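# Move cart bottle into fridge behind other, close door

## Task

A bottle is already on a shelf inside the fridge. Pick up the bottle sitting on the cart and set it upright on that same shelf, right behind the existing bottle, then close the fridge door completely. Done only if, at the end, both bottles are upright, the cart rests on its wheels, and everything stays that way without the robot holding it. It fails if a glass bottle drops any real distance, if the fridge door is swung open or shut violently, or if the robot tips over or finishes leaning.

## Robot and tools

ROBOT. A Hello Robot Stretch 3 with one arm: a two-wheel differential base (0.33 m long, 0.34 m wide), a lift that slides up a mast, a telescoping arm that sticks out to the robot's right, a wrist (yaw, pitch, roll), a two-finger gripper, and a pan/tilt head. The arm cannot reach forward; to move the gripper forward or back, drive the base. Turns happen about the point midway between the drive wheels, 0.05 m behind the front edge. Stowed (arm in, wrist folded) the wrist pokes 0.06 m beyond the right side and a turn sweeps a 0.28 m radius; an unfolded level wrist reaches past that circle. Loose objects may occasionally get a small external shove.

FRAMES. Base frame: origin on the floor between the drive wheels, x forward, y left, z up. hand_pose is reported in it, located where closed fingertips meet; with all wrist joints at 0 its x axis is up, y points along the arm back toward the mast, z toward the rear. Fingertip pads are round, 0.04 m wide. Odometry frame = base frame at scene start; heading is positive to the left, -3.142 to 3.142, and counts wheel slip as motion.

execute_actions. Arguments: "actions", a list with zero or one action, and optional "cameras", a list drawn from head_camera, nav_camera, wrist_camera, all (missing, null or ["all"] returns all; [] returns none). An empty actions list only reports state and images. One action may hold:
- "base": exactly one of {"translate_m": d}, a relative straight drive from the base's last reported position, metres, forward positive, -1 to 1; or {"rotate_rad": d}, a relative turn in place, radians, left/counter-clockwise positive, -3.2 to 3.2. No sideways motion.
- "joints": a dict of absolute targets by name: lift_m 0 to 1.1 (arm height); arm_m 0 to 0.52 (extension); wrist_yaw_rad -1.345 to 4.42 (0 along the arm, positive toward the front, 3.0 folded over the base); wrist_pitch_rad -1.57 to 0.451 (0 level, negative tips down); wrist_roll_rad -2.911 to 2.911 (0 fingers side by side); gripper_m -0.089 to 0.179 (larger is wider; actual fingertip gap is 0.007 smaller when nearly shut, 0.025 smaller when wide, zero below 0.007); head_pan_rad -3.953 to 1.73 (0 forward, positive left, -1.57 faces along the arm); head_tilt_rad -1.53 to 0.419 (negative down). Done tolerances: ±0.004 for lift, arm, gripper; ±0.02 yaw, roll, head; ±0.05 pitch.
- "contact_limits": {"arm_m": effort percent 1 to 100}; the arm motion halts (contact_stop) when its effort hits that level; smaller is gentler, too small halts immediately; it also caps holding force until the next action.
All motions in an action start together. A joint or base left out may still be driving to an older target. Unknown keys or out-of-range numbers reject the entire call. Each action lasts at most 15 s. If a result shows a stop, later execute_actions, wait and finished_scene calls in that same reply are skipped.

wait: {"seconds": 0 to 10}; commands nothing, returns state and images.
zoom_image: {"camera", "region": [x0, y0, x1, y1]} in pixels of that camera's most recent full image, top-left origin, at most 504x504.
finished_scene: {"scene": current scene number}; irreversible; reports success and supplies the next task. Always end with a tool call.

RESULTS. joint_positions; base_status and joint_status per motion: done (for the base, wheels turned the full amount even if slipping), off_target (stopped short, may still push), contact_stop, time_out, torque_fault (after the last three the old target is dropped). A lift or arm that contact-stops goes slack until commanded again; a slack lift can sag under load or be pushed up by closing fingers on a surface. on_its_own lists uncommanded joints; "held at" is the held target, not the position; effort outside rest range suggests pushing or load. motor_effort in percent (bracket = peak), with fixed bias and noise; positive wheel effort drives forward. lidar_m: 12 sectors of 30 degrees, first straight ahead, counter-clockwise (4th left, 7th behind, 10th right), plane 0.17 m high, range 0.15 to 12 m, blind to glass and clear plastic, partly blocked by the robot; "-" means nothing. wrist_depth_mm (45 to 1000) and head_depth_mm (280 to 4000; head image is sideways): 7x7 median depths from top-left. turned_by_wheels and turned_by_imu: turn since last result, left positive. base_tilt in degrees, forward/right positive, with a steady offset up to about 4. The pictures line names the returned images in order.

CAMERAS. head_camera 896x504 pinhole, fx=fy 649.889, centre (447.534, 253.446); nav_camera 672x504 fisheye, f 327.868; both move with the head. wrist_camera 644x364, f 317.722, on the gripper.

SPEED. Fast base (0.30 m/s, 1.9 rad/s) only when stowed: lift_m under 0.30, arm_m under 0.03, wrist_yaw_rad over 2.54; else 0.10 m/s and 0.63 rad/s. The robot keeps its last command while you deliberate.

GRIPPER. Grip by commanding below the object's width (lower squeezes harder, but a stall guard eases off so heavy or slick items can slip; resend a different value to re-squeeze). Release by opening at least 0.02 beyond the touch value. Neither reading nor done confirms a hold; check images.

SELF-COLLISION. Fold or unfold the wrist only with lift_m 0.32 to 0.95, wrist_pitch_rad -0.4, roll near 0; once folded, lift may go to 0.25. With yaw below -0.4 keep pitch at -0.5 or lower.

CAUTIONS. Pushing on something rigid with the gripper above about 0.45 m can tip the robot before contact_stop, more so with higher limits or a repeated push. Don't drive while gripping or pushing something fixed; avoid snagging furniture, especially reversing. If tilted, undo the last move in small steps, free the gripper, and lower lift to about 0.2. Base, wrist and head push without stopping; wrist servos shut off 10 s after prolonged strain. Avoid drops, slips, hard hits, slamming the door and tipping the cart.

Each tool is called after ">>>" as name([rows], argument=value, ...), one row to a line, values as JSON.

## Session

>>> execute_actions(actions=[])

Scene clock: 0.00 s.
base_odometry: x=+0.000 y=+0.000 heading=+0.000 (m, m, rad; odometry frame)
turned_by_wheels: +0.000 (rad since the last result)
turned_by_imu: +0.000 (rad since the last result)
base_tilt: forward=+1.2 right=+1.8 (deg)
lidar_m: 1.56 1.29 1.32 1.81 1.91 2.47 1.64 1.03 1.48 1.39 1.28 1.29
head_depth_mm: 1375 1365 1355 1359 1347 1348 1351 / 1499 1500 1491 1484 1487 1464 1468 / 1650 1645 1655 1638 1631 1634 1633 / 1769 1836 1829 1816 1811 1824 1805 / 1797 2089 2071 2060 2058 2069 2047 / 1792 2325 2419 2364 2386 2395 2305 / 1792 2599 2844 2796 2765 2746 2369
base_status: not commanded
joint_positions: lift_m=+0.489 arm_m=+0.001 wrist_yaw_rad=+2.968 wrist_pitch_rad=-0.435 wrist_roll_rad=+0.003 gripper_m=+0.037 head_pan_rad=+0.002 head_tilt_rad=-0.008
joint_status: not commanded
motor_effort: left_wheel=+0 right_wheel=+0 lift_m=+24 arm_m=+0 wrist_yaw_rad=+1 wrist_pitch_rad=+8 wrist_roll_rad=+0 gripper_m=+0 head_pan_rad=+0 head_tilt_rad=+1 (%)
hand_pose: x=+0.0172 y=+0.0728 z=+0.4980 quat_wxyz=(+0.212, +0.702, +0.092, +0.674) (m; base frame)
wrist_depth_mm: - - - - - - 974 / - - - - - - - / - - - - - - - / - - - - - - - / 956 938 982 927 944 892 886 / 800 790 - 769 772 742 738 / 673 662 660 661 630 640 635
pictures: head_camera (sideways: a quarter turn clockwise sets it upright), nav_camera (sideways: a quarter turn counterclockwise sets it upright), wrist_camera
Images, in order (width x height): head_camera 896x504, nav_camera 672x504, wrist_camera 644x364.

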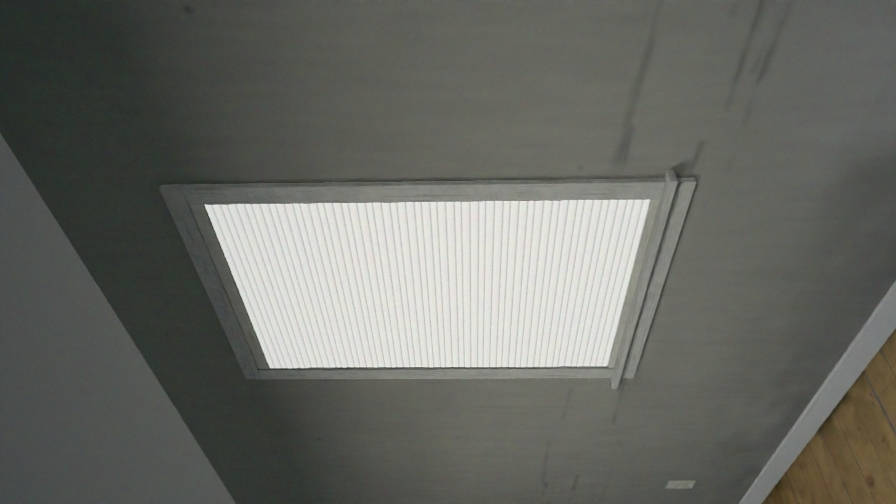

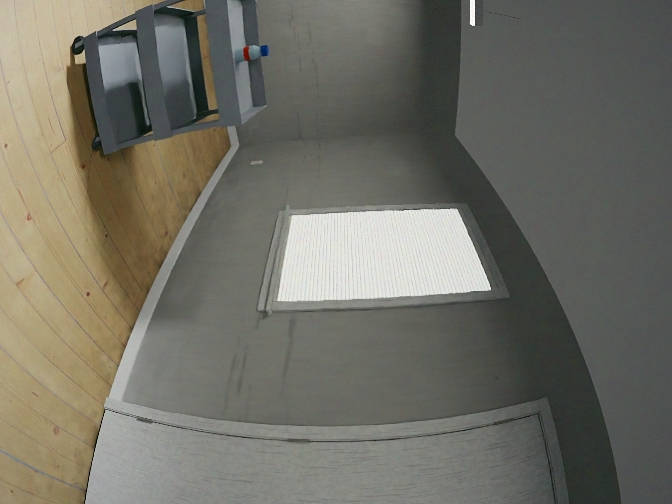

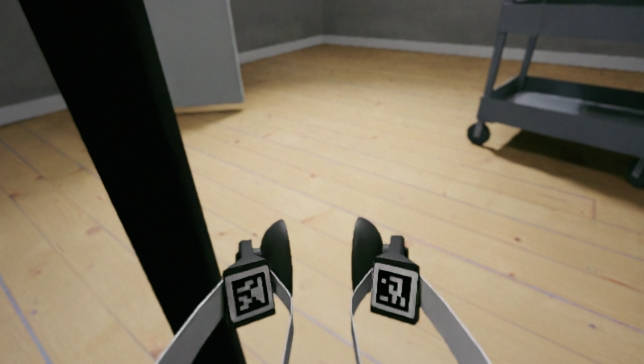

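>>> execute_actions([
  {"base":{"rotate_rad":2.43},"joints":{"lift_m":0.28,"head_tilt_rad":-0.5,"head_pan_rad":-0.3}},
])

Scene clock: 10.00 s.
base_odometry: x=+0.000 y=+0.000 heading=+2.430 (m, m, rad; odometry frame)
turned_by_wheels: +2.430 (rad since the last result)
turned_by_imu: +2.412 (rad since the last result)
base_tilt: forward=+1.3 right=+1.7 (deg)
lidar_m: 2.47 1.87 1.03 1.47 1.38 1.29 1.28 1.41 1.29 1.29 1.81 1.81
head_depth_mm: 1529 1658 1759 1885 1989 1667 1358 / 1646 1747 1873 2021 2110 1677 1351 / 2075 2153 2253 2396 2143 1657 1342 / 2150 2337 2538 2712 2135 1656 1348 / 2093 2293 2482 2679 2137 1651 1344 / 2084 2264 2401 2641 2115 1645 1349 / 2035 2213 2374 2530 2114 1646 1345
base_status: done
joint_positions: lift_m=+0.280 arm_m=+0.001 wrist_yaw_rad=+2.968 wrist_pitch_rad=-0.436 wrist_roll_rad=+0.003 gripper_m=+0.037 head_pan_rad=-0.293 head_tilt_rad=-0.494
joint_status: all done
motor_effort: left_wheel=-2(9) right_wheel=+3(14) lift_m=+20(21) arm_m=-1(0) wrist_yaw_rad=+0(0) wrist_pitch_rad=+8(8) wrist_roll_rad=+0(1) gripper_m=+0(1) head_pan_rad=-4(35) head_tilt_rad=-3(23) (%)
hand_pose: x=+0.0172 y=+0.0727 z=+0.2889 quat_wxyz=(+0.213, +0.702, +0.092, +0.674) (m; base frame)
wrist_depth_mm: - - - - - - - / - - - - - - - / - - - - - - 981 / 818 - 788 777 765 745 738 / 635 636 639 618 618 600 590 / 529 521 - 522 518 500 490 / 449 - - - 422 431 422
pictures: head_camera (sideways: a quarter turn clockwise sets it upright), nav_camera (sideways: a quarter turn counterclockwise sets it upright), wrist_camera
Images, in order (width x height): head_camera 896x504, nav_camera 672x504, wrist_camera 644x364.

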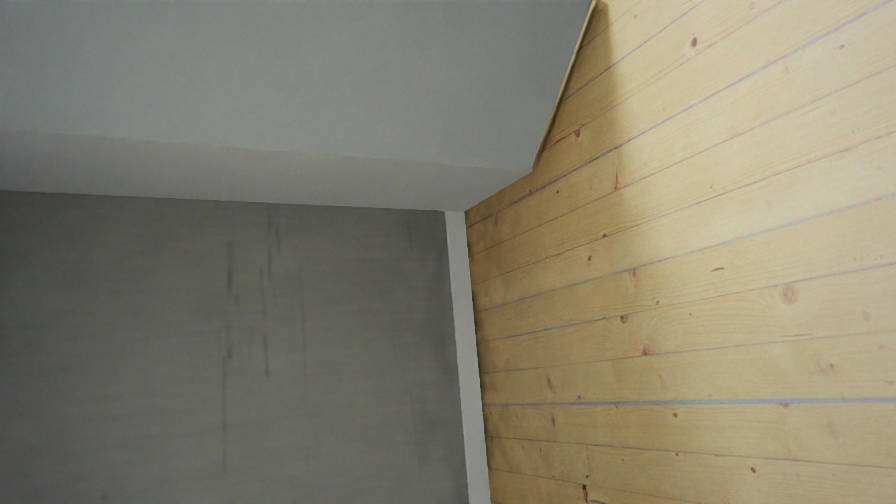

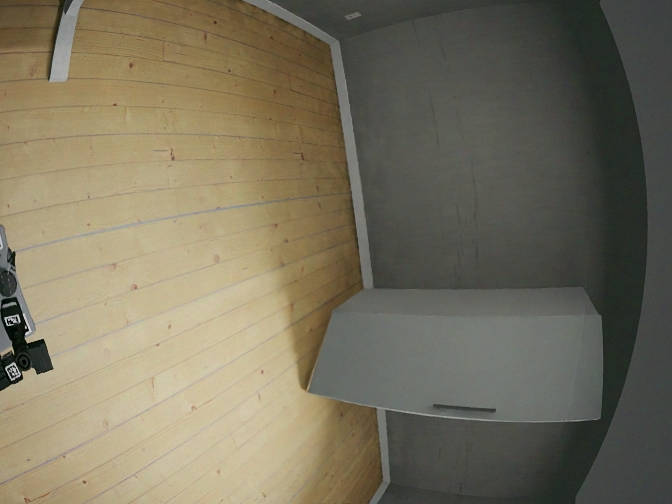

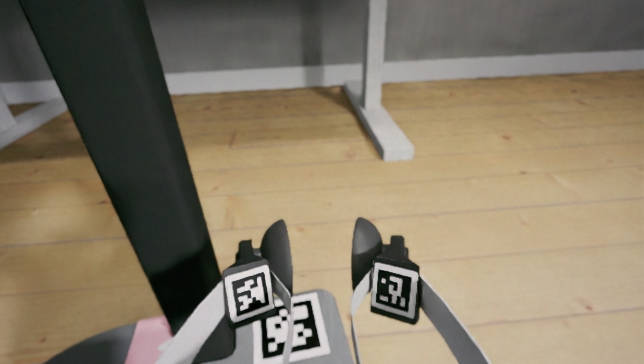

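>>> execute_actions([
  {"base":{"rotate_rad":-1.0},"joints":{"head_pan_rad":0.3,"head_tilt_rad":-0.7}},
], cameras=[])

>>> execute_actions([
  {"base":{"translate_m":1.0}},
])

Scene clock: 32.83 s.
base_odometry: x=+0.000 y=+0.000 heading=+1.430 (m, m, rad; odometry frame)
turned_by_wheels: -1.000 (rad since the last result)
turned_by_imu: -0.991 (rad since the last result)
base_tilt: forward=+1.3 right=+1.8 (deg)
lidar_m: 1.81 1.83 2.47 1.80 1.03 1.47 1.38 1.29 1.28 1.44 1.29 1.30
head_depth_mm: 3341 3689 2968 2181 1733 1423 1218 / 3014 3552 2980 2160 1708 1412 1211 / 2810 3190 2922 2168 1718 1415 1212 / 1531 1733 1994 2114 1715 1417 1206 / 1566 1762 2004 2134 1700 1413 1208 / 1617 1796 2069 2134 1694 1411 1196 / 1756 2128 2489 2132 1695 1392 1204
base_status: done
joint_positions: lift_m=+0.280 arm_m=+0.001 wrist_yaw_rad=+2.968 wrist_pitch_rad=-0.436 wrist_roll_rad=+0.003 gripper_m=+0.037 head_pan_rad=+0.293 head_tilt_rad=-0.692
joint_status: all done
motor_effort: left_wheel=+2(10) right_wheel=-4(9) lift_m=+19(20) arm_m=-1(1) wrist_yaw_rad=+0(1) wrist_pitch_rad=+8(8) wrist_roll_rad=+0(0) gripper_m=+0(1) head_pan_rad=+4(46) head_tilt_rad=-3(18) (%)
hand_pose: x=+0.0172 y=+0.0727 z=+0.2889 quat_wxyz=(+0.213, +0.702, +0.092, +0.674) (m; base frame)
wrist_depth_mm: - - - - - - - / - - - - - - - / - - - - - - 979 / 777 - 797 779 761 747 731 / 649 637 651 618 617 599 585 / 526 520 - 528 518 496 494 / 449 - - - 420 429 420
pictures: none
No camera images: the call's "cameras" was empty. Leave "cameras" out to get every camera's image.

Scene clock: 37.83 s.
base_odometry: x=+0.140 y=+0.990 heading=+1.430 (m, m, rad; odometry frame)
turned_by_wheels: +0.000 (rad since the last result)
turned_by_imu: +0.000 (rad since the last result)
base_tilt: forward=+1.4 right=+1.7 (deg)
lidar_m: 2.23 0.85 1.07 2.02 2.25 1.81 2.38 1.94 1.94 0.71 0.74 2.54
head_depth_mm: 2441 2756 2968 2143 1738 1422 1217 / 2251 2567 2820 2162 1717 1408 1210 / 2058 2366 2644 2152 1699 1415 1216 / 1924 2166 2472 2143 1704 1410 1198 / 1810 2002 2267 2157 1651 1381 1207 / 716 785 877 1004 1193 1374 1202 / 678 768 889 1034 1238 1390 1197
base_status: done
joint_positions: lift_m=+0.280 arm_m=+0.001 wrist_yaw_rad=+2.968 wrist_pitch_rad=-0.436 wrist_roll_rad=+0.003 gripper_m=+0.037 head_pan_rad=+0.293 head_tilt_rad=-0.692
joint_status: not commanded
motor_effort: left_wheel=+2(10) right_wheel=-4(8) lift_m=+20(20) arm_m=-1(1) wrist_yaw_rad=+1(0) wrist_pitch_rad=+8(8) wrist_roll_rad=+1(1) gripper_m=+0(1) head_pan_rad=+4(4) head_tilt_rad=-3(4) (%)
hand_pose: x=+0.0172 y=+0.0727 z=+0.2889 quat_wxyz=(+0.213, +0.702, +0.092, +0.674) (m; base frame)
wrist_depth_mm: - - - - - 949 699 / - - - - - 977 732 / - - - - - 940 745 / 805 - 793 787 751 745 736 / 634 625 643 613 611 597 594 / 527 524 - 529 518 498 493 / 446 - - - 418 429 424
pictures: head_camera (sideways: a quarter turn clockwise sets it upright), nav_camera (sideways: a quarter turn counterclockwise sets it upright), wrist_camera
Images, in order (width x height): head_camera 896x504, nav_camera 672x504, wrist_camera 644x364.

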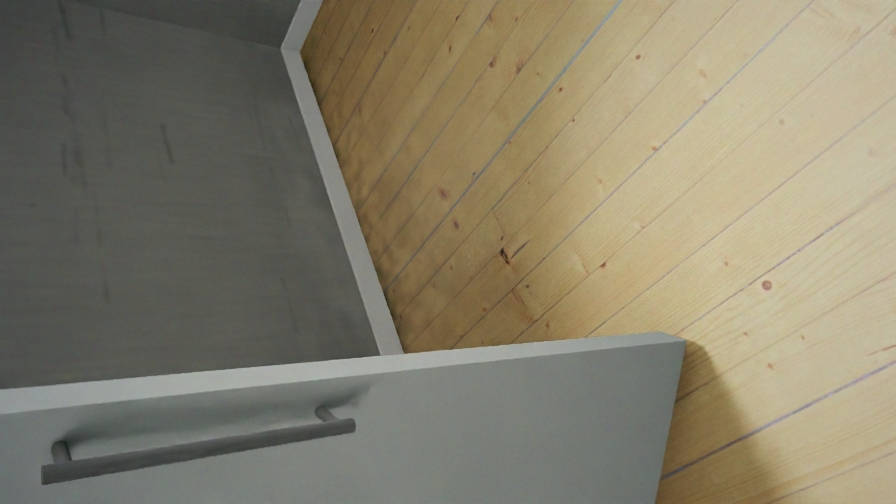

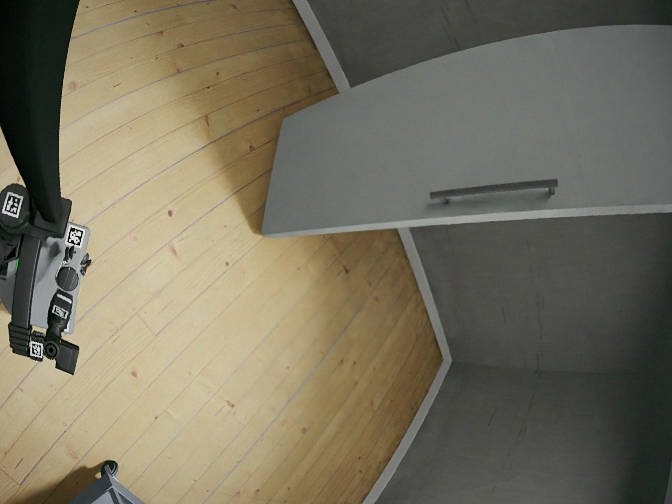

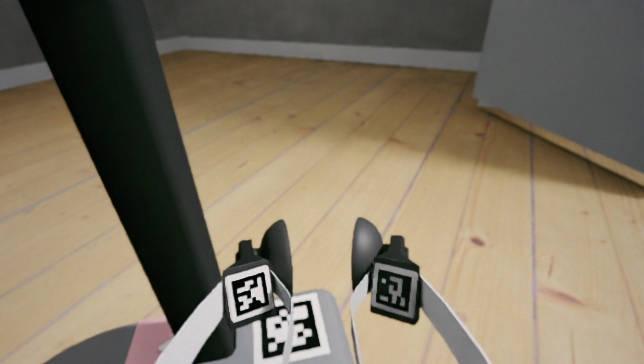

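>>> execute_actions([
  {"base":{"translate_m":0.9}},
], cameras=[])

>>> execute_actions([
  {"base":{"rotate_rad":2.57},"joints":{"lift_m":0.5,"wrist_pitch_rad":-0.4,"gripper_m":0,"head_pan_rad":-0.7,"head_tilt_rad":-0.8}},
], cameras=[])

>>> execute_actions([
  {"joints":{"wrist_yaw_rad":1.5,"arm_m":0.15}},
])

Scene clock: 91.33 s.
base_odometry: x=+0.266 y=+1.881 heading=+1.430 (m, m, rad; odometry frame)
turned_by_wheels: +0.000 (rad since the last result)
turned_by_imu: +0.000 (rad since the last result)
base_tilt: forward=+1.4 right=+1.7 (deg)
lidar_m: 1.52 1.25 0.70 0.37 0.37 2.64 3.06 1.00 1.01 2.26 1.85 1.84
head_depth_mm: 1641 1893 2195 2183 1715 1413 1213 / 1502 1732 2002 2164 1724 1422 1210 / 1400 1581 1822 2027 1709 1423 1211 / 1295 1462 1644 1923 1699 1413 1206 / 1214 1348 1510 1751 1693 1411 1201 / 1137 1264 1398 1583 1689 1397 1207 / 1077 1181 1302 1471 1604 1399 1198
base_status: done
joint_positions: lift_m=+0.280 arm_m=+0.001 wrist_yaw_rad=+2.968 wrist_pitch_rad=-0.436 wrist_roll_rad=+0.003 gripper_m=+0.037 head_pan_rad=+0.293 head_tilt_rad=-0.692
joint_status: not commanded
motor_effort: left_wheel=+2(11) right_wheel=-3(8) lift_m=+20(19) arm_m=-1(0) wrist_yaw_rad=+0(0) wrist_pitch_rad=+8(8) wrist_roll_rad=+0(0) gripper_m=+0(1) head_pan_rad=+5(4) head_tilt_rad=-3(4) (%)
hand_pose: x=+0.0172 y=+0.0727 z=+0.2889 quat_wxyz=(+0.213, +0.702, +0.092, +0.674) (m; base frame)
wrist_depth_mm: - 336 855 - 683 - 910 / - - 923 - 843 - 970 / - - 804 880 817 - 976 / 809 - 616 777 749 744 729 / 634 632 575 611 619 591 589 / 529 521 - 534 525 500 493 / 448 - - - 420 429 420
pictures: none
No camera images: the call's "cameras" was empty. Leave "cameras" out to get every camera's image.

Scene clock: 96.37 s.
base_odometry: x=+0.266 y=+1.881 heading=-2.283 (m, m, rad; odometry frame)
turned_by_wheels: +2.570 (rad since the last result)
turned_by_imu: +2.555 (rad since the last result)
base_tilt: forward=+1.4 right=+1.7 (deg)
lidar_m: 2.65 3.17 2.55 1.00 2.35 1.87 1.84 1.60 1.26 0.70 0.37 0.37
head_depth_mm: 818 895 1178 1069 1407 1251 1178 / 783 885 1051 1201 1420 1331 1171 / 326 394 624 1131 1444 1335 1165 / 291 322 372 439 545 734 1100 / 305 2435 2238 542 1523 1304 1156 / 351 2627 2221 1837 1545 1325 1154 / 2621 2876 2385 1902 1555 1318 1150
base_status: done
joint_positions: lift_m=+0.500 arm_m=+0.001 wrist_yaw_rad=+2.968 wrist_pitch_rad=-0.419 wrist_roll_rad=+0.003 gripper_m=+0.000 head_pan_rad=-0.693 head_tilt_rad=-0.790
joint_status: all done
motor_effort: left_wheel=-2(9) right_wheel=+3(12) lift_m=+27(28) arm_m=-1(1) wrist_yaw_rad=+0(0) wrist_pitch_rad=+11(13) wrist_roll_rad=+0(1) gripper_m=-3(79) head_pan_rad=-4(60) head_tilt_rad=-4(14) (%)
hand_pose: x=+0.0176 y=+0.0749 z=+0.5123 quat_wxyz=(+0.207, +0.702, +0.086, +0.676) (m; base frame)
wrist_depth_mm: - - - - - - - / - - - - - - - / - - - - - - - / - - - - - - - / - - 968 - 956 953 932 / 830 816 842 - 794 765 777 / 705 692 676 675 662 658 658
pictures: none
No camera images: the call's "cameras" was empty. Leave "cameras" out to get every camera's image.

Scene clock: 98.70 s.
base_odometry: x=+0.266 y=+1.881 heading=-2.283 (m, m, rad; odometry frame)
turned_by_wheels: +0.000 (rad since the last result)
turned_by_imu: +0.000 (rad since the last result)
base_tilt: forward=+1.3 right=+1.9 (deg)
lidar_m: 2.64 3.17 2.55 1.00 2.35 1.87 1.84 1.59 1.26 0.70 0.37 0.37
head_depth_mm: 816 902 1178 1063 1395 1250 1196 / 778 889 1047 1207 1420 1309 1156 / 333 395 628 1126 1430 1367 1161 / 291 322 371 441 547 732 1103 / 305 2423 2248 543 1517 1298 1160 / 351 2662 2235 1848 1558 1330 1155 / 2627 2895 2397 1879 1558 1321 1154
base_status: not commanded
joint_positions: lift_m=+0.500 arm_m=+0.150 wrist_yaw_rad=+1.502 wrist_pitch_rad=-0.419 wrist_roll_rad=+0.003 gripper_m=+0.000 head_pan_rad=-0.693 head_tilt_rad=-0.790
joint_status: all done
motor_effort: left_wheel=-2(2) right_wheel=+3(3) lift_m=+27(27) arm_m=+5(5) wrist_yaw_rad=-2(3) wrist_pitch_rad=+11(11) wrist_roll_rad=+1(1) gripper_m=-2(3) head_pan_rad=-5(5) head_tilt_rad=-4(4) (%)
hand_pose: x=+0.2024 y=-0.3102 z=+0.5123 quat_wxyz=(+0.606, +0.580, -0.406, +0.364) (m; base frame)
wrist_depth_mm: - - 157 188 245 353 465 / - - 170 203 270 402 503 / - - 187 220 303 476 537 / - - 206 240 341 580 595 / - 992 246 262 393 647 647 / 820 814 779 - 505 692 614 / 692 696 642 332 539 653 528
pictures: head_camera (sideways: a quarter turn clockwise sets it upright), nav_camera (sideways: a quarter turn counterclockwise sets it upright), wrist_camera
Images, in order (width x height): head_camera 896x504, nav_camera 672x504, wrist_camera 644x364.

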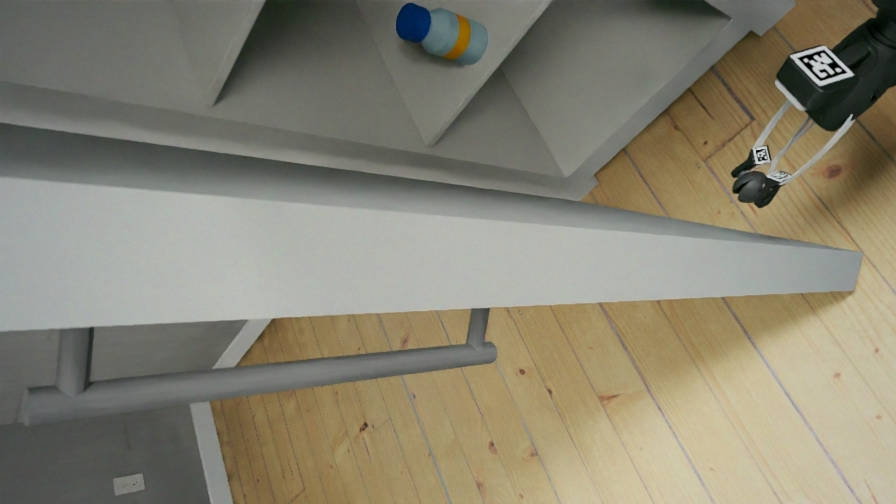

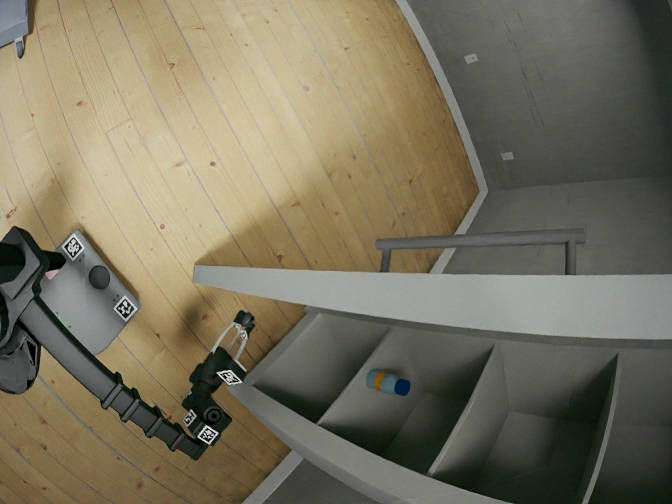

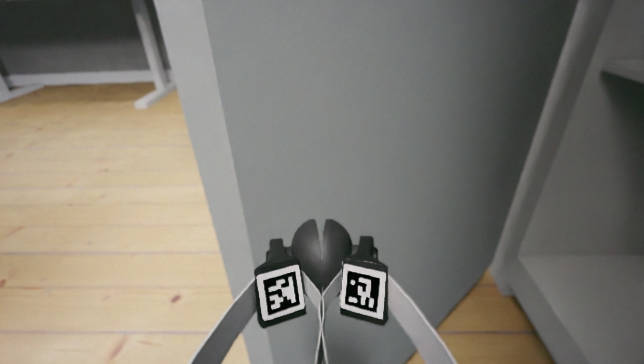

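>>> execute_actions([
  {"base":{"translate_m":0.2},"joints":{"wrist_pitch_rad":0}},
], cameras=["nav_camera"])

>>> execute_actions([
  {"base":{"translate_m":0.2},"joints":{"arm_m":0.1}},
], cameras=["nav_camera"])

Scene clock: 110.60 s.
base_odometry: x=+0.136 y=+1.730 heading=-2.283 (m, m, rad; odometry frame)
turned_by_wheels: +0.000 (rad since the last result)
turned_by_imu: +0.000 (rad since the last result)
base_tilt: forward=+1.3 right=+1.9 (deg)
lidar_m: 2.49 2.45 2.52 0.98 1.10 2.06 2.04 1.62 1.29 0.71 0.44 0.32
head_depth_mm: 532 675 854 1021 1353 1271 1202 / 432 523 658 892 1223 1338 1148 / 365 426 513 645 864 1257 1168 / 316 361 421 504 630 837 1122 / 291 312 355 414 495 627 870 / - 289 312 366 458 1248 1153 / - 289 325 1729 1544 1334 1148
base_status: done
joint_positions: lift_m=+0.500 arm_m=+0.150 wrist_yaw_rad=+1.498 wrist_pitch_rad=-0.022 wrist_roll_rad=+0.003 gripper_m=+0.000 head_pan_rad=-0.693 head_tilt_rad=-0.790
joint_status: all done
motor_effort: left_wheel=-3(4) right_wheel=+3(26) lift_m=+26(27) arm_m=+3(5) wrist_yaw_rad=+2(9) wrist_pitch_rad=+13(18) wrist_roll_rad=+1(1) gripper_m=-2(3) head_pan_rad=-5(5) head_tilt_rad=-3(4) (%)
hand_pose: x=+0.2336 y=-0.3135 z=+0.6088 quat_wxyz=(+0.523, +0.488, -0.513, +0.475) (m; base frame)
wrist_depth_mm: 181 191 206 222 243 266 295 / 185 194 209 227 248 274 303 / 189 198 214 232 252 282 317 / 193 202 217 237 260 288 322 / 196 206 222 242 268 296 334 / - 209 224 - 278 305 344 / - 214 235 256 279 313 355
pictures: nav_camera (sideways: a quarter turn counterclockwise sets it upright)
Images, in order (width x height): nav_camera 672x504.

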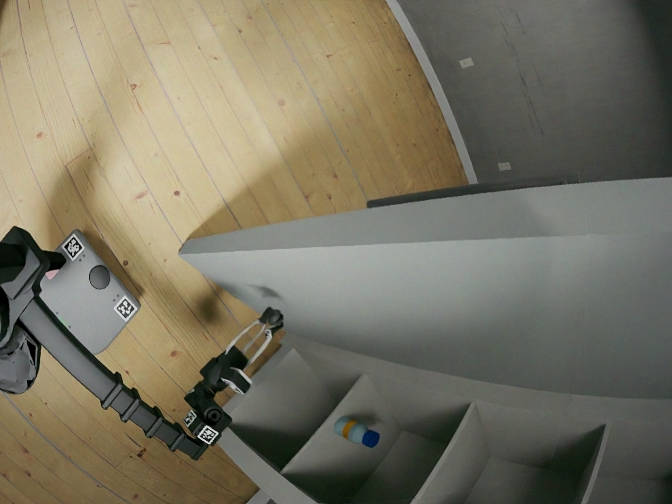

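Scene clock: 115.03 s.
base_odometry: x=+0.005 y=+1.579 heading=-2.283 (m, m, rad; odometry frame)
turned_by_wheels: +0.000 (rad since the last result)
turned_by_imu: +0.000 (rad since the last result)
base_tilt: forward=+1.3 right=+1.7 (deg)
lidar_m: 2.53 2.26 2.51 0.99 1.04 2.27 2.24 1.66 0.76 0.77 0.36 0.30
head_depth_mm: 333 394 482 623 878 1246 1173 / 307 357 427 534 710 1058 1212 / 292 326 384 468 600 822 1118 / - 302 348 416 516 662 981 / - 288 319 375 454 572 806 / - - 297 342 428 1242 1145 / - - 317 1768 1557 1326 1141
base_status: done
joint_positions: lift_m=+0.500 arm_m=+0.100 wrist_yaw_rad=+1.500 wrist_pitch_rad=-0.021 wrist_roll_rad=+0.003 gripper_m=+0.000 head_pan_rad=-0.694 head_tilt_rad=-0.792
joint_status: all done
motor_effort: left_wheel=-1(9) right_wheel=+2(34) lift_m=+27(26) arm_m=-3(5) wrist_yaw_rad=+0(6) wrist_pitch_rad=+12(14) wrist_roll_rad=+0(0) gripper_m=-3(3) head_pan_rad=-4(5) head_tilt_rad=-4(4) (%)
hand_pose: x=+0.2337 y=-0.2632 z=+0.6090 quat_wxyz=(+0.522, +0.488, -0.512, +0.476) (m; base frame)
wrist_depth_mm: - 169 167 165 164 163 162 / - 173 172 170 168 167 166 / - 177 175 173 173 171 169 / - 182 180 178 177 175 173 / - 185 184 181 180 179 177 / - 190 188 - 185 183 182 / - 195 194 193 189 188 186
pictures: nav_camera (sideways: a quarter turn counterclockwise sets it upright)
Images, in order (width x height): nav_camera 672x504.

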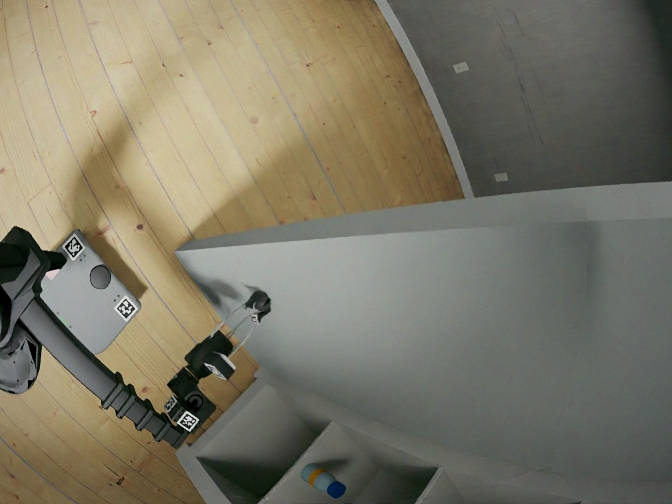

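>>> execute_actions([
  {"base":{"translate_m":-0.12},"joints":{"arm_m":0,"lift_m":0.72,"head_pan_rad":-1.5,"gripper_m":0.17}},
], cameras=[])

>>> execute_actions([
  {"joints":{"wrist_yaw_rad":0,"wrist_pitch_rad":-0.32}},
])

Scene clock: 131.40 s.
base_odometry: x=+0.083 y=+1.669 heading=-2.283 (m, m, rad; odometry frame)
turned_by_wheels: +0.000 (rad since the last result)
turned_by_imu: +0.001 (rad since the last result)
base_tilt: forward=+1.3 right=+1.8 (deg)
lidar_m: 2.64 2.38 2.53 0.98 1.08 2.15 2.12 1.64 0.73 0.72 0.51 0.41
head_depth_mm: 607 661 763 1598 1595 1336 - / 960 868 871 931 1162 1340 - / 973 906 1280 1126 1377 1312 - / 993 901 1277 1117 1408 1337 1206 / 1008 896 1293 1117 1408 1331 1202 / 900 851 1034 1081 1273 1323 - / 704 756 844 928 991 1058 1092
base_status: done
joint_positions: lift_m=+0.720 arm_m=+0.001 wrist_yaw_rad=+1.500 wrist_pitch_rad=-0.020 wrist_roll_rad=+0.003 gripper_m=+0.170 head_pan_rad=-1.493 head_tilt_rad=-0.792
joint_status: all done
joint sent to its limit — the command would take arm_m past its lower limit, so that joint was sent only as far as its limit.
motor_effort: left_wheel=-1(6) right_wheel=+2(4) lift_m=+26(27) arm_m=-5(5) wrist_yaw_rad=+0(0) wrist_pitch_rad=+12(12) wrist_roll_rad=+1(1) gripper_m=+0(85) head_pan_rad=-4(53) head_tilt_rad=-3(4) (%)
hand_pose: x=+0.2337 y=-0.1644 z=+0.8292 quat_wxyz=(+0.522, +0.488, -0.513, +0.476) (m; base frame)
wrist_depth_mm: - - - 289 288 287 282 / - - - 297 294 292 287 / - - - 302 302 297 295 / - - - 311 308 305 300 / - - - 318 313 310 309 / - - - 326 322 320 315 / - - - 333 329 328 325
pictures: none
No camera images: the call's "cameras" was empty. Leave "cameras" out to get every camera's image.

Scene clock: 133.17 s.
base_odometry: x=+0.083 y=+1.669 heading=-2.283 (m, m, rad; odometry frame)
turned_by_wheels: +0.000 (rad since the last result)
turned_by_imu: +0.000 (rad since the last result)
base_tilt: forward=+1.3 right=+1.9 (deg)
lidar_m: 2.65 2.37 2.52 0.98 1.07 2.15 2.12 1.63 0.73 0.72 0.52 0.41
head_depth_mm: 606 659 758 1609 1594 1346 - / 961 867 869 931 1130 1341 - / 977 904 1275 1126 1388 1305 - / 993 898 1275 1120 1414 1336 1149 / 1008 894 1287 1115 1419 1327 1160 / 905 850 1025 1083 1273 1299 1157 / 703 756 843 927 985 1050 1102
base_status: not commanded
joint_positions: lift_m=+0.720 arm_m=+0.001 wrist_yaw_rad=+0.003 wrist_pitch_rad=-0.332 wrist_roll_rad=+0.003 gripper_m=+0.170 head_pan_rad=-1.493 head_tilt_rad=-0.792
joint_status: all done
motor_effort: left_wheel=-1(1) right_wheel=+1(2) lift_m=+27(27) arm_m=-4(5) wrist_yaw_rad=-2(3) wrist_pitch_rad=+7(9) wrist_roll_rad=+1(1) gripper_m=+0(1) head_pan_rad=-5(4) head_tilt_rad=-3(3) (%)
hand_pose: x=-0.0209 y=-0.3807 z=+0.7521 quat_wxyz=(+0.697, +0.118, -0.698, -0.116) (m; base frame)
wrist_depth_mm: 434 522 813 816 504 862 863 / 415 518 856 853 498 921 933 / 421 527 824 921 492 - 980 / 417 556 684 743 513 - - / 421 597 766 629 561 - - / 415 652 930 - 612 - - / 394 642 819 817 792 944 915
pictures: head_camera (sideways: a quarter turn clockwise sets it upright), nav_camera (sideways: a quarter turn counterclockwise sets it upright), wrist_camera
Images, in order (width x height): head_camera 896x504, nav_camera 672x504, wrist_camera 644x364.

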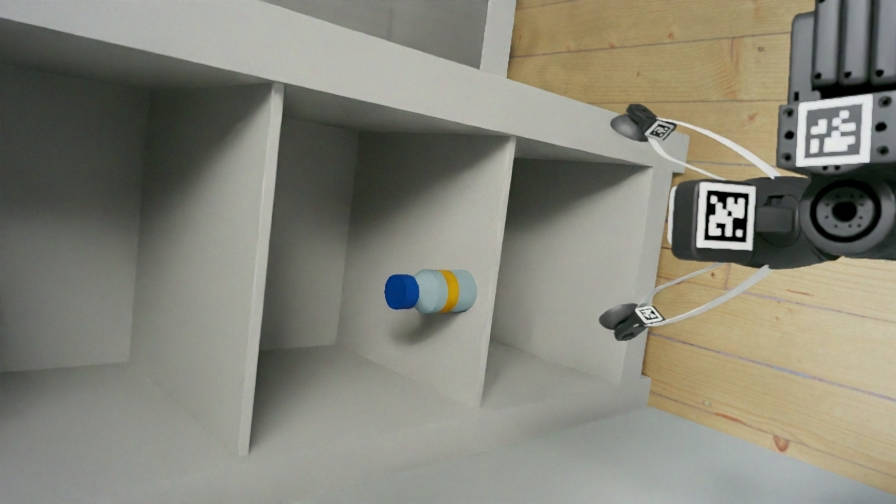

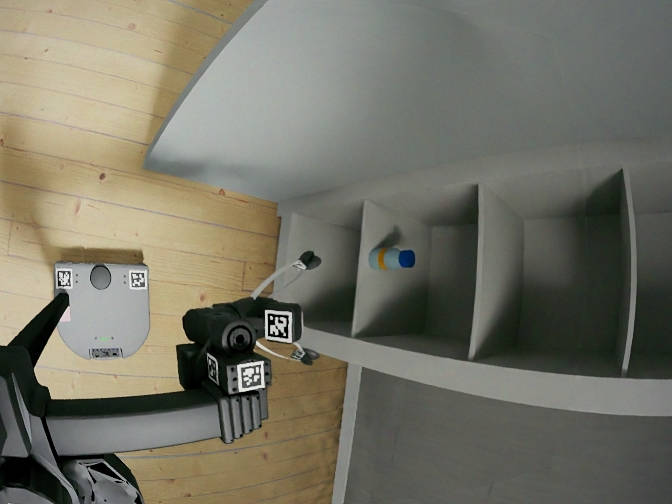

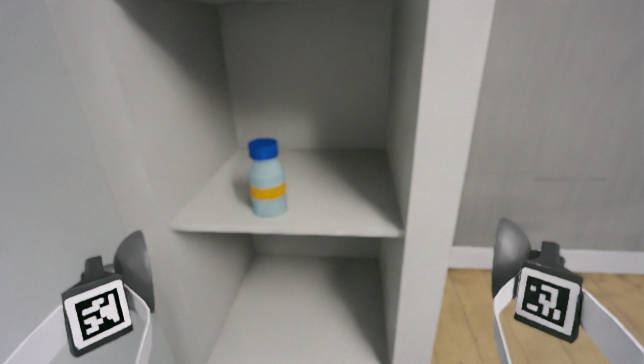

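>>> execute_actions([
  {"base":{"rotate_rad":3.14},"joints":{"lift_m":1.05,"wrist_pitch_rad":-0.5,"head_pan_rad":-1.2}},
])

Scene clock: 147.63 s.
base_odometry: x=+0.083 y=+1.669 heading=+0.857 (m, m, rad; odometry frame)
turned_by_wheels: +3.140 (rad since the last result)
turned_by_imu: +3.124 (rad since the last result)
base_tilt: forward=+1.3 right=+1.7 (deg)
lidar_m: 2.12 1.64 0.73 0.73 0.52 0.41 2.64 2.37 2.52 0.98 1.07 2.15
head_depth_mm: 2070 1362 1614 1995 - - 1164 / 2158 1280 1356 1535 1581 1341 1160 / 2245 1240 1539 1595 1512 1348 1165 / 2429 1263 1520 1683 1570 1338 1157 / 2504 2701 2286 1795 1552 1328 1164 / 2637 2965 2406 1892 1544 1322 1152 / 2695 2913 2400 1877 1550 1326 1150
base_status: done
joint_positions: lift_m=+1.050 arm_m=+0.001 wrist_yaw_rad=+0.002 wrist_pitch_rad=-0.511 wrist_roll_rad=+0.003 gripper_m=+0.170 head_pan_rad=-1.207 head_tilt_rad=-0.792
joint_status: all done
motor_effort: left_wheel=-3(6) right_wheel=+4(9) lift_m=+27(27) arm_m=-5(5) wrist_yaw_rad=-1(1) wrist_pitch_rad=+7(9) wrist_roll_rad=+1(0) gripper_m=+0(0) head_pan_rad=+4(34) head_tilt_rad=-3(4) (%)
hand_pose: x=-0.0212 y=-0.3580 z=+1.0421 quat_wxyz=(+0.684, +0.179, -0.685, -0.179) (m; base frame)
wrist_depth_mm: - - - - - - - / - - - - - - - / - 947 821 - - - - / - - - - - - - / - - - - - - - / - - - - - - - / - - - - - - -
pictures: head_camera (sideways: a quarter turn clockwise sets it upright), nav_camera (sideways: a quarter turn counterclockwise sets it upright), wrist_camera
Images, in order (width x height): head_camera 896x504, nav_camera 672x504, wrist_camera 644x364.

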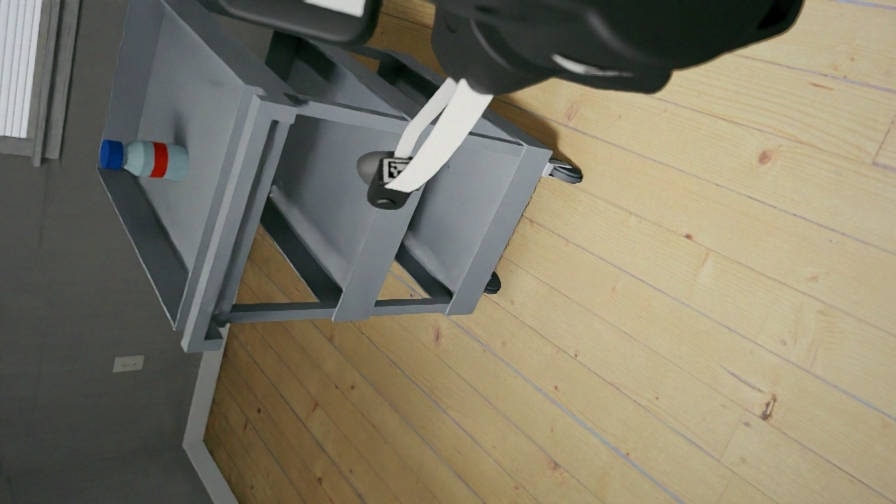

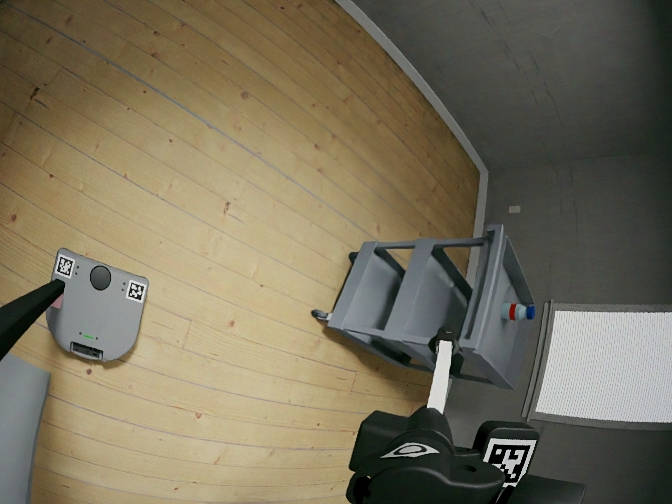

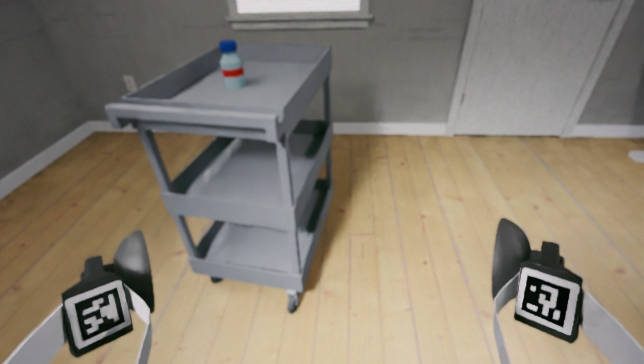

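>>> execute_actions([
  {"base":{"rotate_rad":1.235}},
], cameras=[])

>>> execute_actions([
  {"base":{"translate_m":-1.0}},
], cameras=[])

>>> execute_actions([
  {"base":{"translate_m":-0.22}},
], cameras=[])

>>> execute_actions([
  {"base":{"rotate_rad":0.33},"joints":{"head_pan_rad":-1.3}},
])

Scene clock: 163.67 s.
base_odometry: x=+0.083 y=+1.669 heading=+2.091 (m, m, rad; odometry frame)
turned_by_wheels: +1.235 (rad since the last result)
turned_by_imu: +1.229 (rad since the last result)
base_tilt: forward=+1.3 right=+1.7 (deg)
lidar_m: 0.73 0.77 0.46 0.41 2.66 2.81 2.48 0.98 2.42 2.12 2.13 1.46
head_depth_mm: 1811 2018 2252 2036 - - 1159 / 1832 2071 2300 2012 1580 1339 1173 / 1820 2082 2339 1864 1578 1336 1161 / 1845 2127 2326 1902 1584 1340 1159 / 1869 2152 2325 1890 1557 1324 1165 / 1880 2163 2315 1889 1561 1322 1159 / 1912 2189 2354 1874 1543 1321 1160
base_status: done
joint_positions: lift_m=+1.050 arm_m=+0.001 wrist_yaw_rad=+0.002 wrist_pitch_rad=-0.511 wrist_roll_rad=+0.003 gripper_m=+0.170 head_pan_rad=-1.207 head_tilt_rad=-0.792
joint_status: not commanded
motor_effort: left_wheel=-3(7) right_wheel=+3(9) lift_m=+27(27) arm_m=-5(5) wrist_yaw_rad=-1(1) wrist_pitch_rad=+7(7) wrist_roll_rad=+1(1) gripper_m=+0(0) head_pan_rad=+5(5) head_tilt_rad=-3(4) (%)
hand_pose: x=-0.0212 y=-0.3580 z=+1.0421 quat_wxyz=(+0.684, +0.179, -0.685, -0.179) (m; base frame)
wrist_depth_mm: - - - - - - - / - - - - - - - / - - - - - - - / - - - - - - - / - - - - - - - / - - - - - - - / - - - - - - -
pictures: none
No camera images: the call's "cameras" was empty. Leave "cameras" out to get every camera's image.

Scene clock: 174.63 s.
base_odometry: x=+0.581 y=+0.802 heading=+2.091 (m, m, rad; odometry frame)
turned_by_wheels: +0.000 (rad since the last result)
turned_by_imu: +0.003 (rad since the last result)
base_tilt: forward=+1.3 right=+1.8 (deg)
lidar_m: 1.72 1.07 2.67 1.96 2.28 1.70 1.52 0.60 0.41 0.38 2.35 2.56
head_depth_mm: 1993 2292 871 787 - - 1017 / 2015 2308 880 769 583 847 1051 / 2039 2310 896 687 590 846 1089 / 2045 2362 2422 1756 624 1304 1124 / 2058 2351 2402 1899 1517 1324 1162 / 2129 2383 2408 1905 1565 1334 1154 / 2124 2400 2380 1887 1546 1321 1152
base_status: done
joint_positions: lift_m=+1.050 arm_m=+0.001 wrist_yaw_rad=+0.002 wrist_pitch_rad=-0.511 wrist_roll_rad=+0.003 gripper_m=+0.170 head_pan_rad=-1.207 head_tilt_rad=-0.792
joint_status: not commanded
motor_effort: left_wheel=-2(7) right_wheel=+3(4) lift_m=+26(26) arm_m=-5(5) wrist_yaw_rad=-1(1) wrist_pitch_rad=+6(6) wrist_roll_rad=+0(1) gripper_m=+0(0) head_pan_rad=+4(4) head_tilt_rad=-3(3) (%)
hand_pose: x=-0.0212 y=-0.3580 z=+1.0421 quat_wxyz=(+0.684, +0.179, -0.685, -0.179) (m; base frame)
wrist_depth_mm: - - - - - - - / - - - - - - - / - - - - 704 707 - / - - 624 636 557 621 574 / - - 508 528 520 530 491 / - 367 450 444 443 432 432 / - - 381 388 381 331 345
pictures: none
No camera images: the call's "cameras" was empty. Leave "cameras" out to get every camera's image.

Scene clock: 177.80 s.
base_odometry: x=+0.690 y=+0.611 heading=+2.091 (m, m, rad; odometry frame)
turned_by_wheels: +0.000 (rad since the last result)
turned_by_imu: +0.001 (rad since the last result)
base_tilt: forward=+1.3 right=+1.7 (deg)
lidar_m: 1.94 1.28 2.69 1.92 2.13 1.45 1.30 1.30 0.43 0.40 0.41 2.81
head_depth_mm: 2055 2324 871 780 - - 1046 / 2068 2337 870 742 594 848 1070 / 2081 2351 902 709 604 864 1087 / 2106 2393 902 727 619 880 1095 / 2118 2405 882 722 920 899 1130 / 2144 2446 2227 688 739 1248 1151 / 2156 2426 2396 633 1556 1324 1150
base_status: done
joint_positions: lift_m=+1.050 arm_m=+0.001 wrist_yaw_rad=+0.002 wrist_pitch_rad=-0.511 wrist_roll_rad=+0.003 gripper_m=+0.170 head_pan_rad=-1.207 head_tilt_rad=-0.792
joint_status: not commanded
motor_effort: left_wheel=-2(7) right_wheel=+3(5) lift_m=+26(27) arm_m=-5(5) wrist_yaw_rad=-2(1) wrist_pitch_rad=+7(7) wrist_roll_rad=+1(1) gripper_m=+0(0) head_pan_rad=+4(5) head_tilt_rad=-3(3) (%)
hand_pose: x=-0.0212 y=-0.3580 z=+1.0421 quat_wxyz=(+0.684, +0.179, -0.685, -0.179) (m; base frame)
wrist_depth_mm: - - - - - - - / - - - - - - - / - - - 716 - - - / - 625 648 587 610 - - / 476 533 529 526 521 515 - / 409 456 448 445 438 429 - / - 384 390 337 343 354 -
pictures: none
No camera images: the call's "cameras" was empty. Leave "cameras" out to get every camera's image.

Scene clock: 179.43 s.
base_odometry: x=+0.690 y=+0.611 heading=+2.421 (m, m, rad; odometry frame)
turned_by_wheels: +0.330 (rad since the last result)
turned_by_imu: +0.328 (rad since the last result)
base_tilt: forward=+1.3 right=+1.8 (deg)
lidar_m: 1.28 2.66 2.40 1.92 1.66 1.32 1.30 0.47 0.40 0.40 0.46 1.95
head_depth_mm: 2027 2195 - - - - 1000 / 2101 2350 904 781 - 831 1043 / 2158 2419 895 699 624 884 1088 / 2261 2512 2255 703 933 1038 1150 / 2334 2627 2411 658 1489 1302 1157 / 2389 2725 2416 1907 1561 1327 1158 / 2461 2792 2401 1881 1555 1325 1156
base_status: done
joint_positions: lift_m=+1.050 arm_m=+0.001 wrist_yaw_rad=+0.002 wrist_pitch_rad=-0.511 wrist_roll_rad=+0.003 gripper_m=+0.170 head_pan_rad=-1.293 head_tilt_rad=-0.792
joint_status: all done
motor_effort: left_wheel=-2(7) right_wheel=+4(10) lift_m=+26(27) arm_m=-5(5) wrist_yaw_rad=-1(1) wrist_pitch_rad=+6(7) wrist_roll_rad=+0(0) gripper_m=+0(0) head_pan_rad=-5(18) head_tilt_rad=-4(3) (%)
hand_pose: x=-0.0212 y=-0.3580 z=+1.0421 quat_wxyz=(+0.684, +0.179, -0.685, -0.179) (m; base frame)
wrist_depth_mm: - - - - - - - / - - - - - - - / - - - 733 - - - / - - 599 643 579 621 589 / - - 506 525 516 530 488 / - 405 446 440 439 426 428 / - - 361 342 382 380 364
pictures: head_camera (sideways: a quarter turn clockwise sets it upright), nav_camera (sideways: a quarter turn counterclockwise sets it upright), wrist_camera
Images, in order (width x height): head_camera 896x504, nav_camera 672x504, wrist_camera 644x364.

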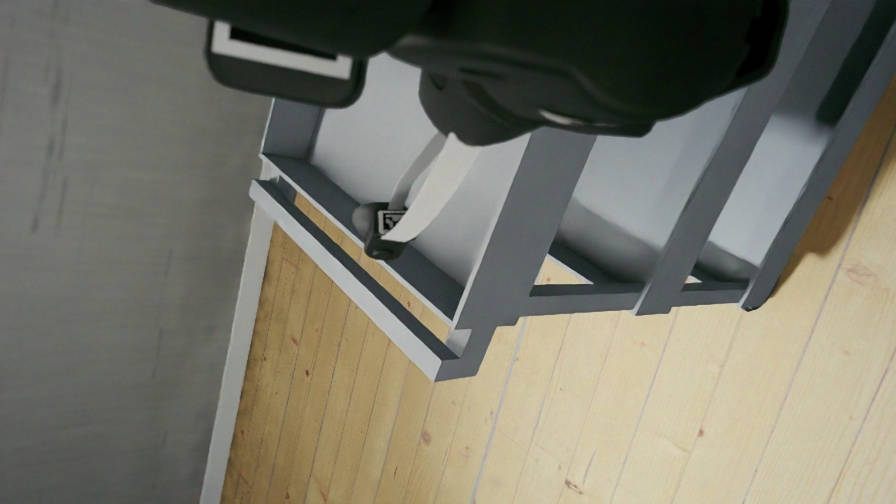

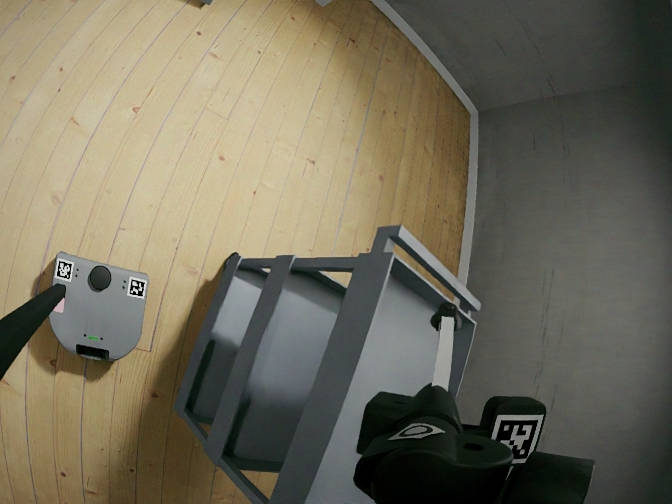

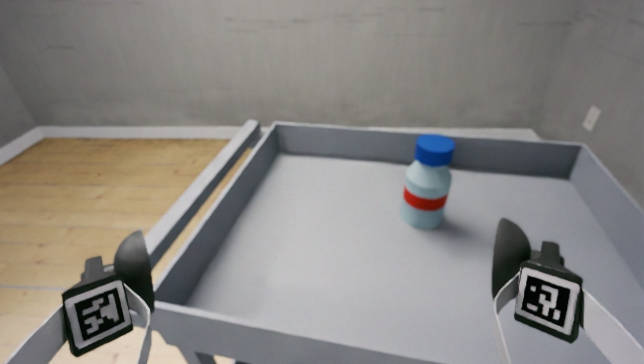

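>>> execute_actions([
  {"base":{"translate_m":-0.14},"joints":{"wrist_pitch_rad":-0.3,"lift_m":0.9,"arm_m":0.06}},
], cameras=["wrist_camera"])

Scene clock: 186.53 s.
base_odometry: x=+0.795 y=+0.519 heading=+2.421 (m, m, rad; odometry frame)
turned_by_wheels: +0.000 (rad since the last result)
turned_by_imu: +0.001 (rad since the last result)
base_tilt: forward=+1.2 right=+1.8 (deg)
lidar_m: 1.42 2.79 1.96 2.38 1.48 1.18 1.16 1.25 0.37 0.37 0.42 2.08
head_depth_mm: 1990 2247 845 736 - - 788 / 2066 2303 881 755 - - 993 / 2130 2424 907 733 588 846 1061 / 2217 2483 902 725 649 879 1100 / 2261 2611 839 725 938 1102 1159 / 2373 2724 2307 678 905 1244 1153 / 2458 2787 2386 681 1563 1324 1159
base_status: done
joint_positions: lift_m=+0.900 arm_m=+0.060 wrist_yaw_rad=+0.002 wrist_pitch_rad=-0.320 wrist_roll_rad=+0.003 gripper_m=+0.170 head_pan_rad=-1.293 head_tilt_rad=-0.792
joint_status: all done
motor_effort: left_wheel=-2(6) right_wheel=+3(4) lift_m=+20(22) arm_m=+5(3) wrist_yaw_rad=-1(1) wrist_pitch_rad=+11(13) wrist_roll_rad=+0(0) gripper_m=+0(0) head_pan_rad=-4(6) head_tilt_rad=-2(3) (%)
hand_pose: x=-0.0211 y=-0.4404 z=+0.9355 quat_wxyz=(+0.698, +0.113, -0.699, -0.112) (m; base frame)
wrist_depth_mm: - - - - - - - / - - - - - - - / - - - - - - - / - 499 597 378 532 504 - / 370 430 440 393 429 437 363 / 351 354 350 344 342 333 319 / - 286 291 290 285 280 269
pictures: wrist_camera
Images, in order (width x height): wrist_camera 644x364.

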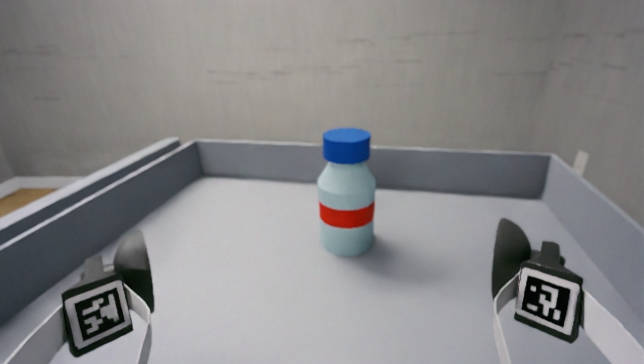

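>>> execute_actions([
  {"base":{"translate_m":-0.03},"joints":{"lift_m":0.88,"arm_m":0.17}},
], cameras=[])

>>> execute_actions([
  {"joints":{"lift_m":0.825,"arm_m":0.31}},
], cameras=["wrist_camera"])

Scene clock: 193.77 s.
base_odometry: x=+0.818 y=+0.499 heading=+2.421 (m, m, rad; odometry frame)
turned_by_wheels: +0.000 (rad since the last result)
turned_by_imu: +0.001 (rad since the last result)
base_tilt: forward=+1.3 right=+2.0 (deg)
lidar_m: 1.45 2.82 1.97 2.39 1.44 1.15 1.13 1.21 0.36 0.36 0.41 2.11
head_depth_mm: 1993 2248 868 - 515 815 767 / 2069 2330 886 - 535 831 977 / 2121 2414 904 711 584 847 1050 / 2195 2478 924 727 615 879 1101 / 2279 2590 868 725 940 1058 1136 / 2388 2748 815 716 922 1184 1155 / 2475 2817 2396 683 1504 1328 1147
base_status: done
joint_positions: lift_m=+0.880 arm_m=+0.170 wrist_yaw_rad=+0.001 wrist_pitch_rad=-0.319 wrist_roll_rad=+0.003 gripper_m=+0.170 head_pan_rad=-1.293 head_tilt_rad=-0.792
joint_status: all done
motor_effort: left_wheel=-2(7) right_wheel=+3(5) lift_m=+19(19) arm_m=+5(5) wrist_yaw_rad=-1(2) wrist_pitch_rad=+11(11) wrist_roll_rad=+0(0) gripper_m=+0(1) head_pan_rad=-4(4) head_tilt_rad=-4(3) (%)
hand_pose: x=-0.0212 y=-0.5504 z=+0.9156 quat_wxyz=(+0.698, +0.113, -0.699, -0.112) (m; base frame)
wrist_depth_mm: - - - - - - - / - - - - - - - / - - - - - - - / 433 477 481 244 429 403 389 / 367 415 408 256 395 405 349 / 331 324 324 277 315 306 306 / - 261 267 264 262 256 248
pictures: none
No camera images: the call's "cameras" was empty. Leave "cameras" out to get every camera's image.

Scene clock: 196.07 s.
base_odometry: x=+0.818 y=+0.499 heading=+2.421 (m, m, rad; odometry frame)
turned_by_wheels: +0.000 (rad since the last result)
turned_by_imu: +0.000 (rad since the last result)
base_tilt: forward=+1.3 right=+1.8 (deg)
lidar_m: 1.45 2.82 1.97 2.39 1.44 1.15 1.13 1.21 0.36 0.36 0.41 2.11
head_depth_mm: 1993 2246 2441 - 605 814 770 / 2048 2307 897 690 602 828 978 / 2143 2412 903 732 585 845 1053 / 2197 2506 921 725 615 878 1091 / 2270 2591 868 725 939 1061 1136 / 2377 2735 816 719 922 1185 1156 / 2445 2813 2394 683 1515 1328 1156
base_status: not commanded
joint_positions: lift_m=+0.825 arm_m=+0.310 wrist_yaw_rad=+0.001 wrist_pitch_rad=-0.319 wrist_roll_rad=+0.003 gripper_m=+0.170 head_pan_rad=-1.293 head_tilt_rad=-0.792
joint_status: all done
motor_effort: left_wheel=-3(2) right_wheel=+3(3) lift_m=+20(20) arm_m=+5(5) wrist_yaw_rad=-1(1) wrist_pitch_rad=+11(11) wrist_roll_rad=+0(1) gripper_m=-1(0) head_pan_rad=-4(4) head_tilt_rad=-4(4) (%)
hand_pose: x=-0.0212 y=-0.6904 z=+0.8607 quat_wxyz=(+0.698, +0.113, -0.699, -0.112) (m; base frame)
wrist_depth_mm: - - - - - - - / - - - - - - - / - - - 112 - - - / 330 350 323 82 273 268 251 / 306 314 295 88 283 279 263 / 251 247 235 99 116 231 233 / - 199 198 98 117 196 189
pictures: wrist_camera
Images, in order (width x height): wrist_camera 644x364.

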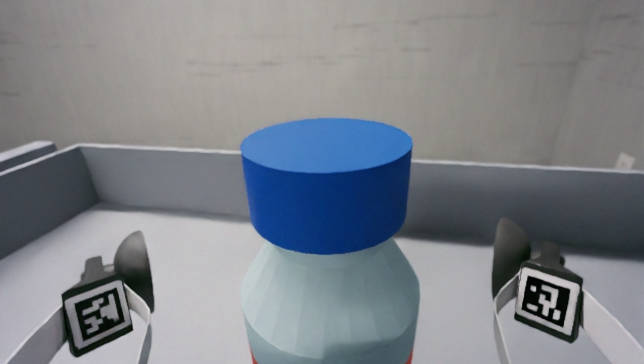

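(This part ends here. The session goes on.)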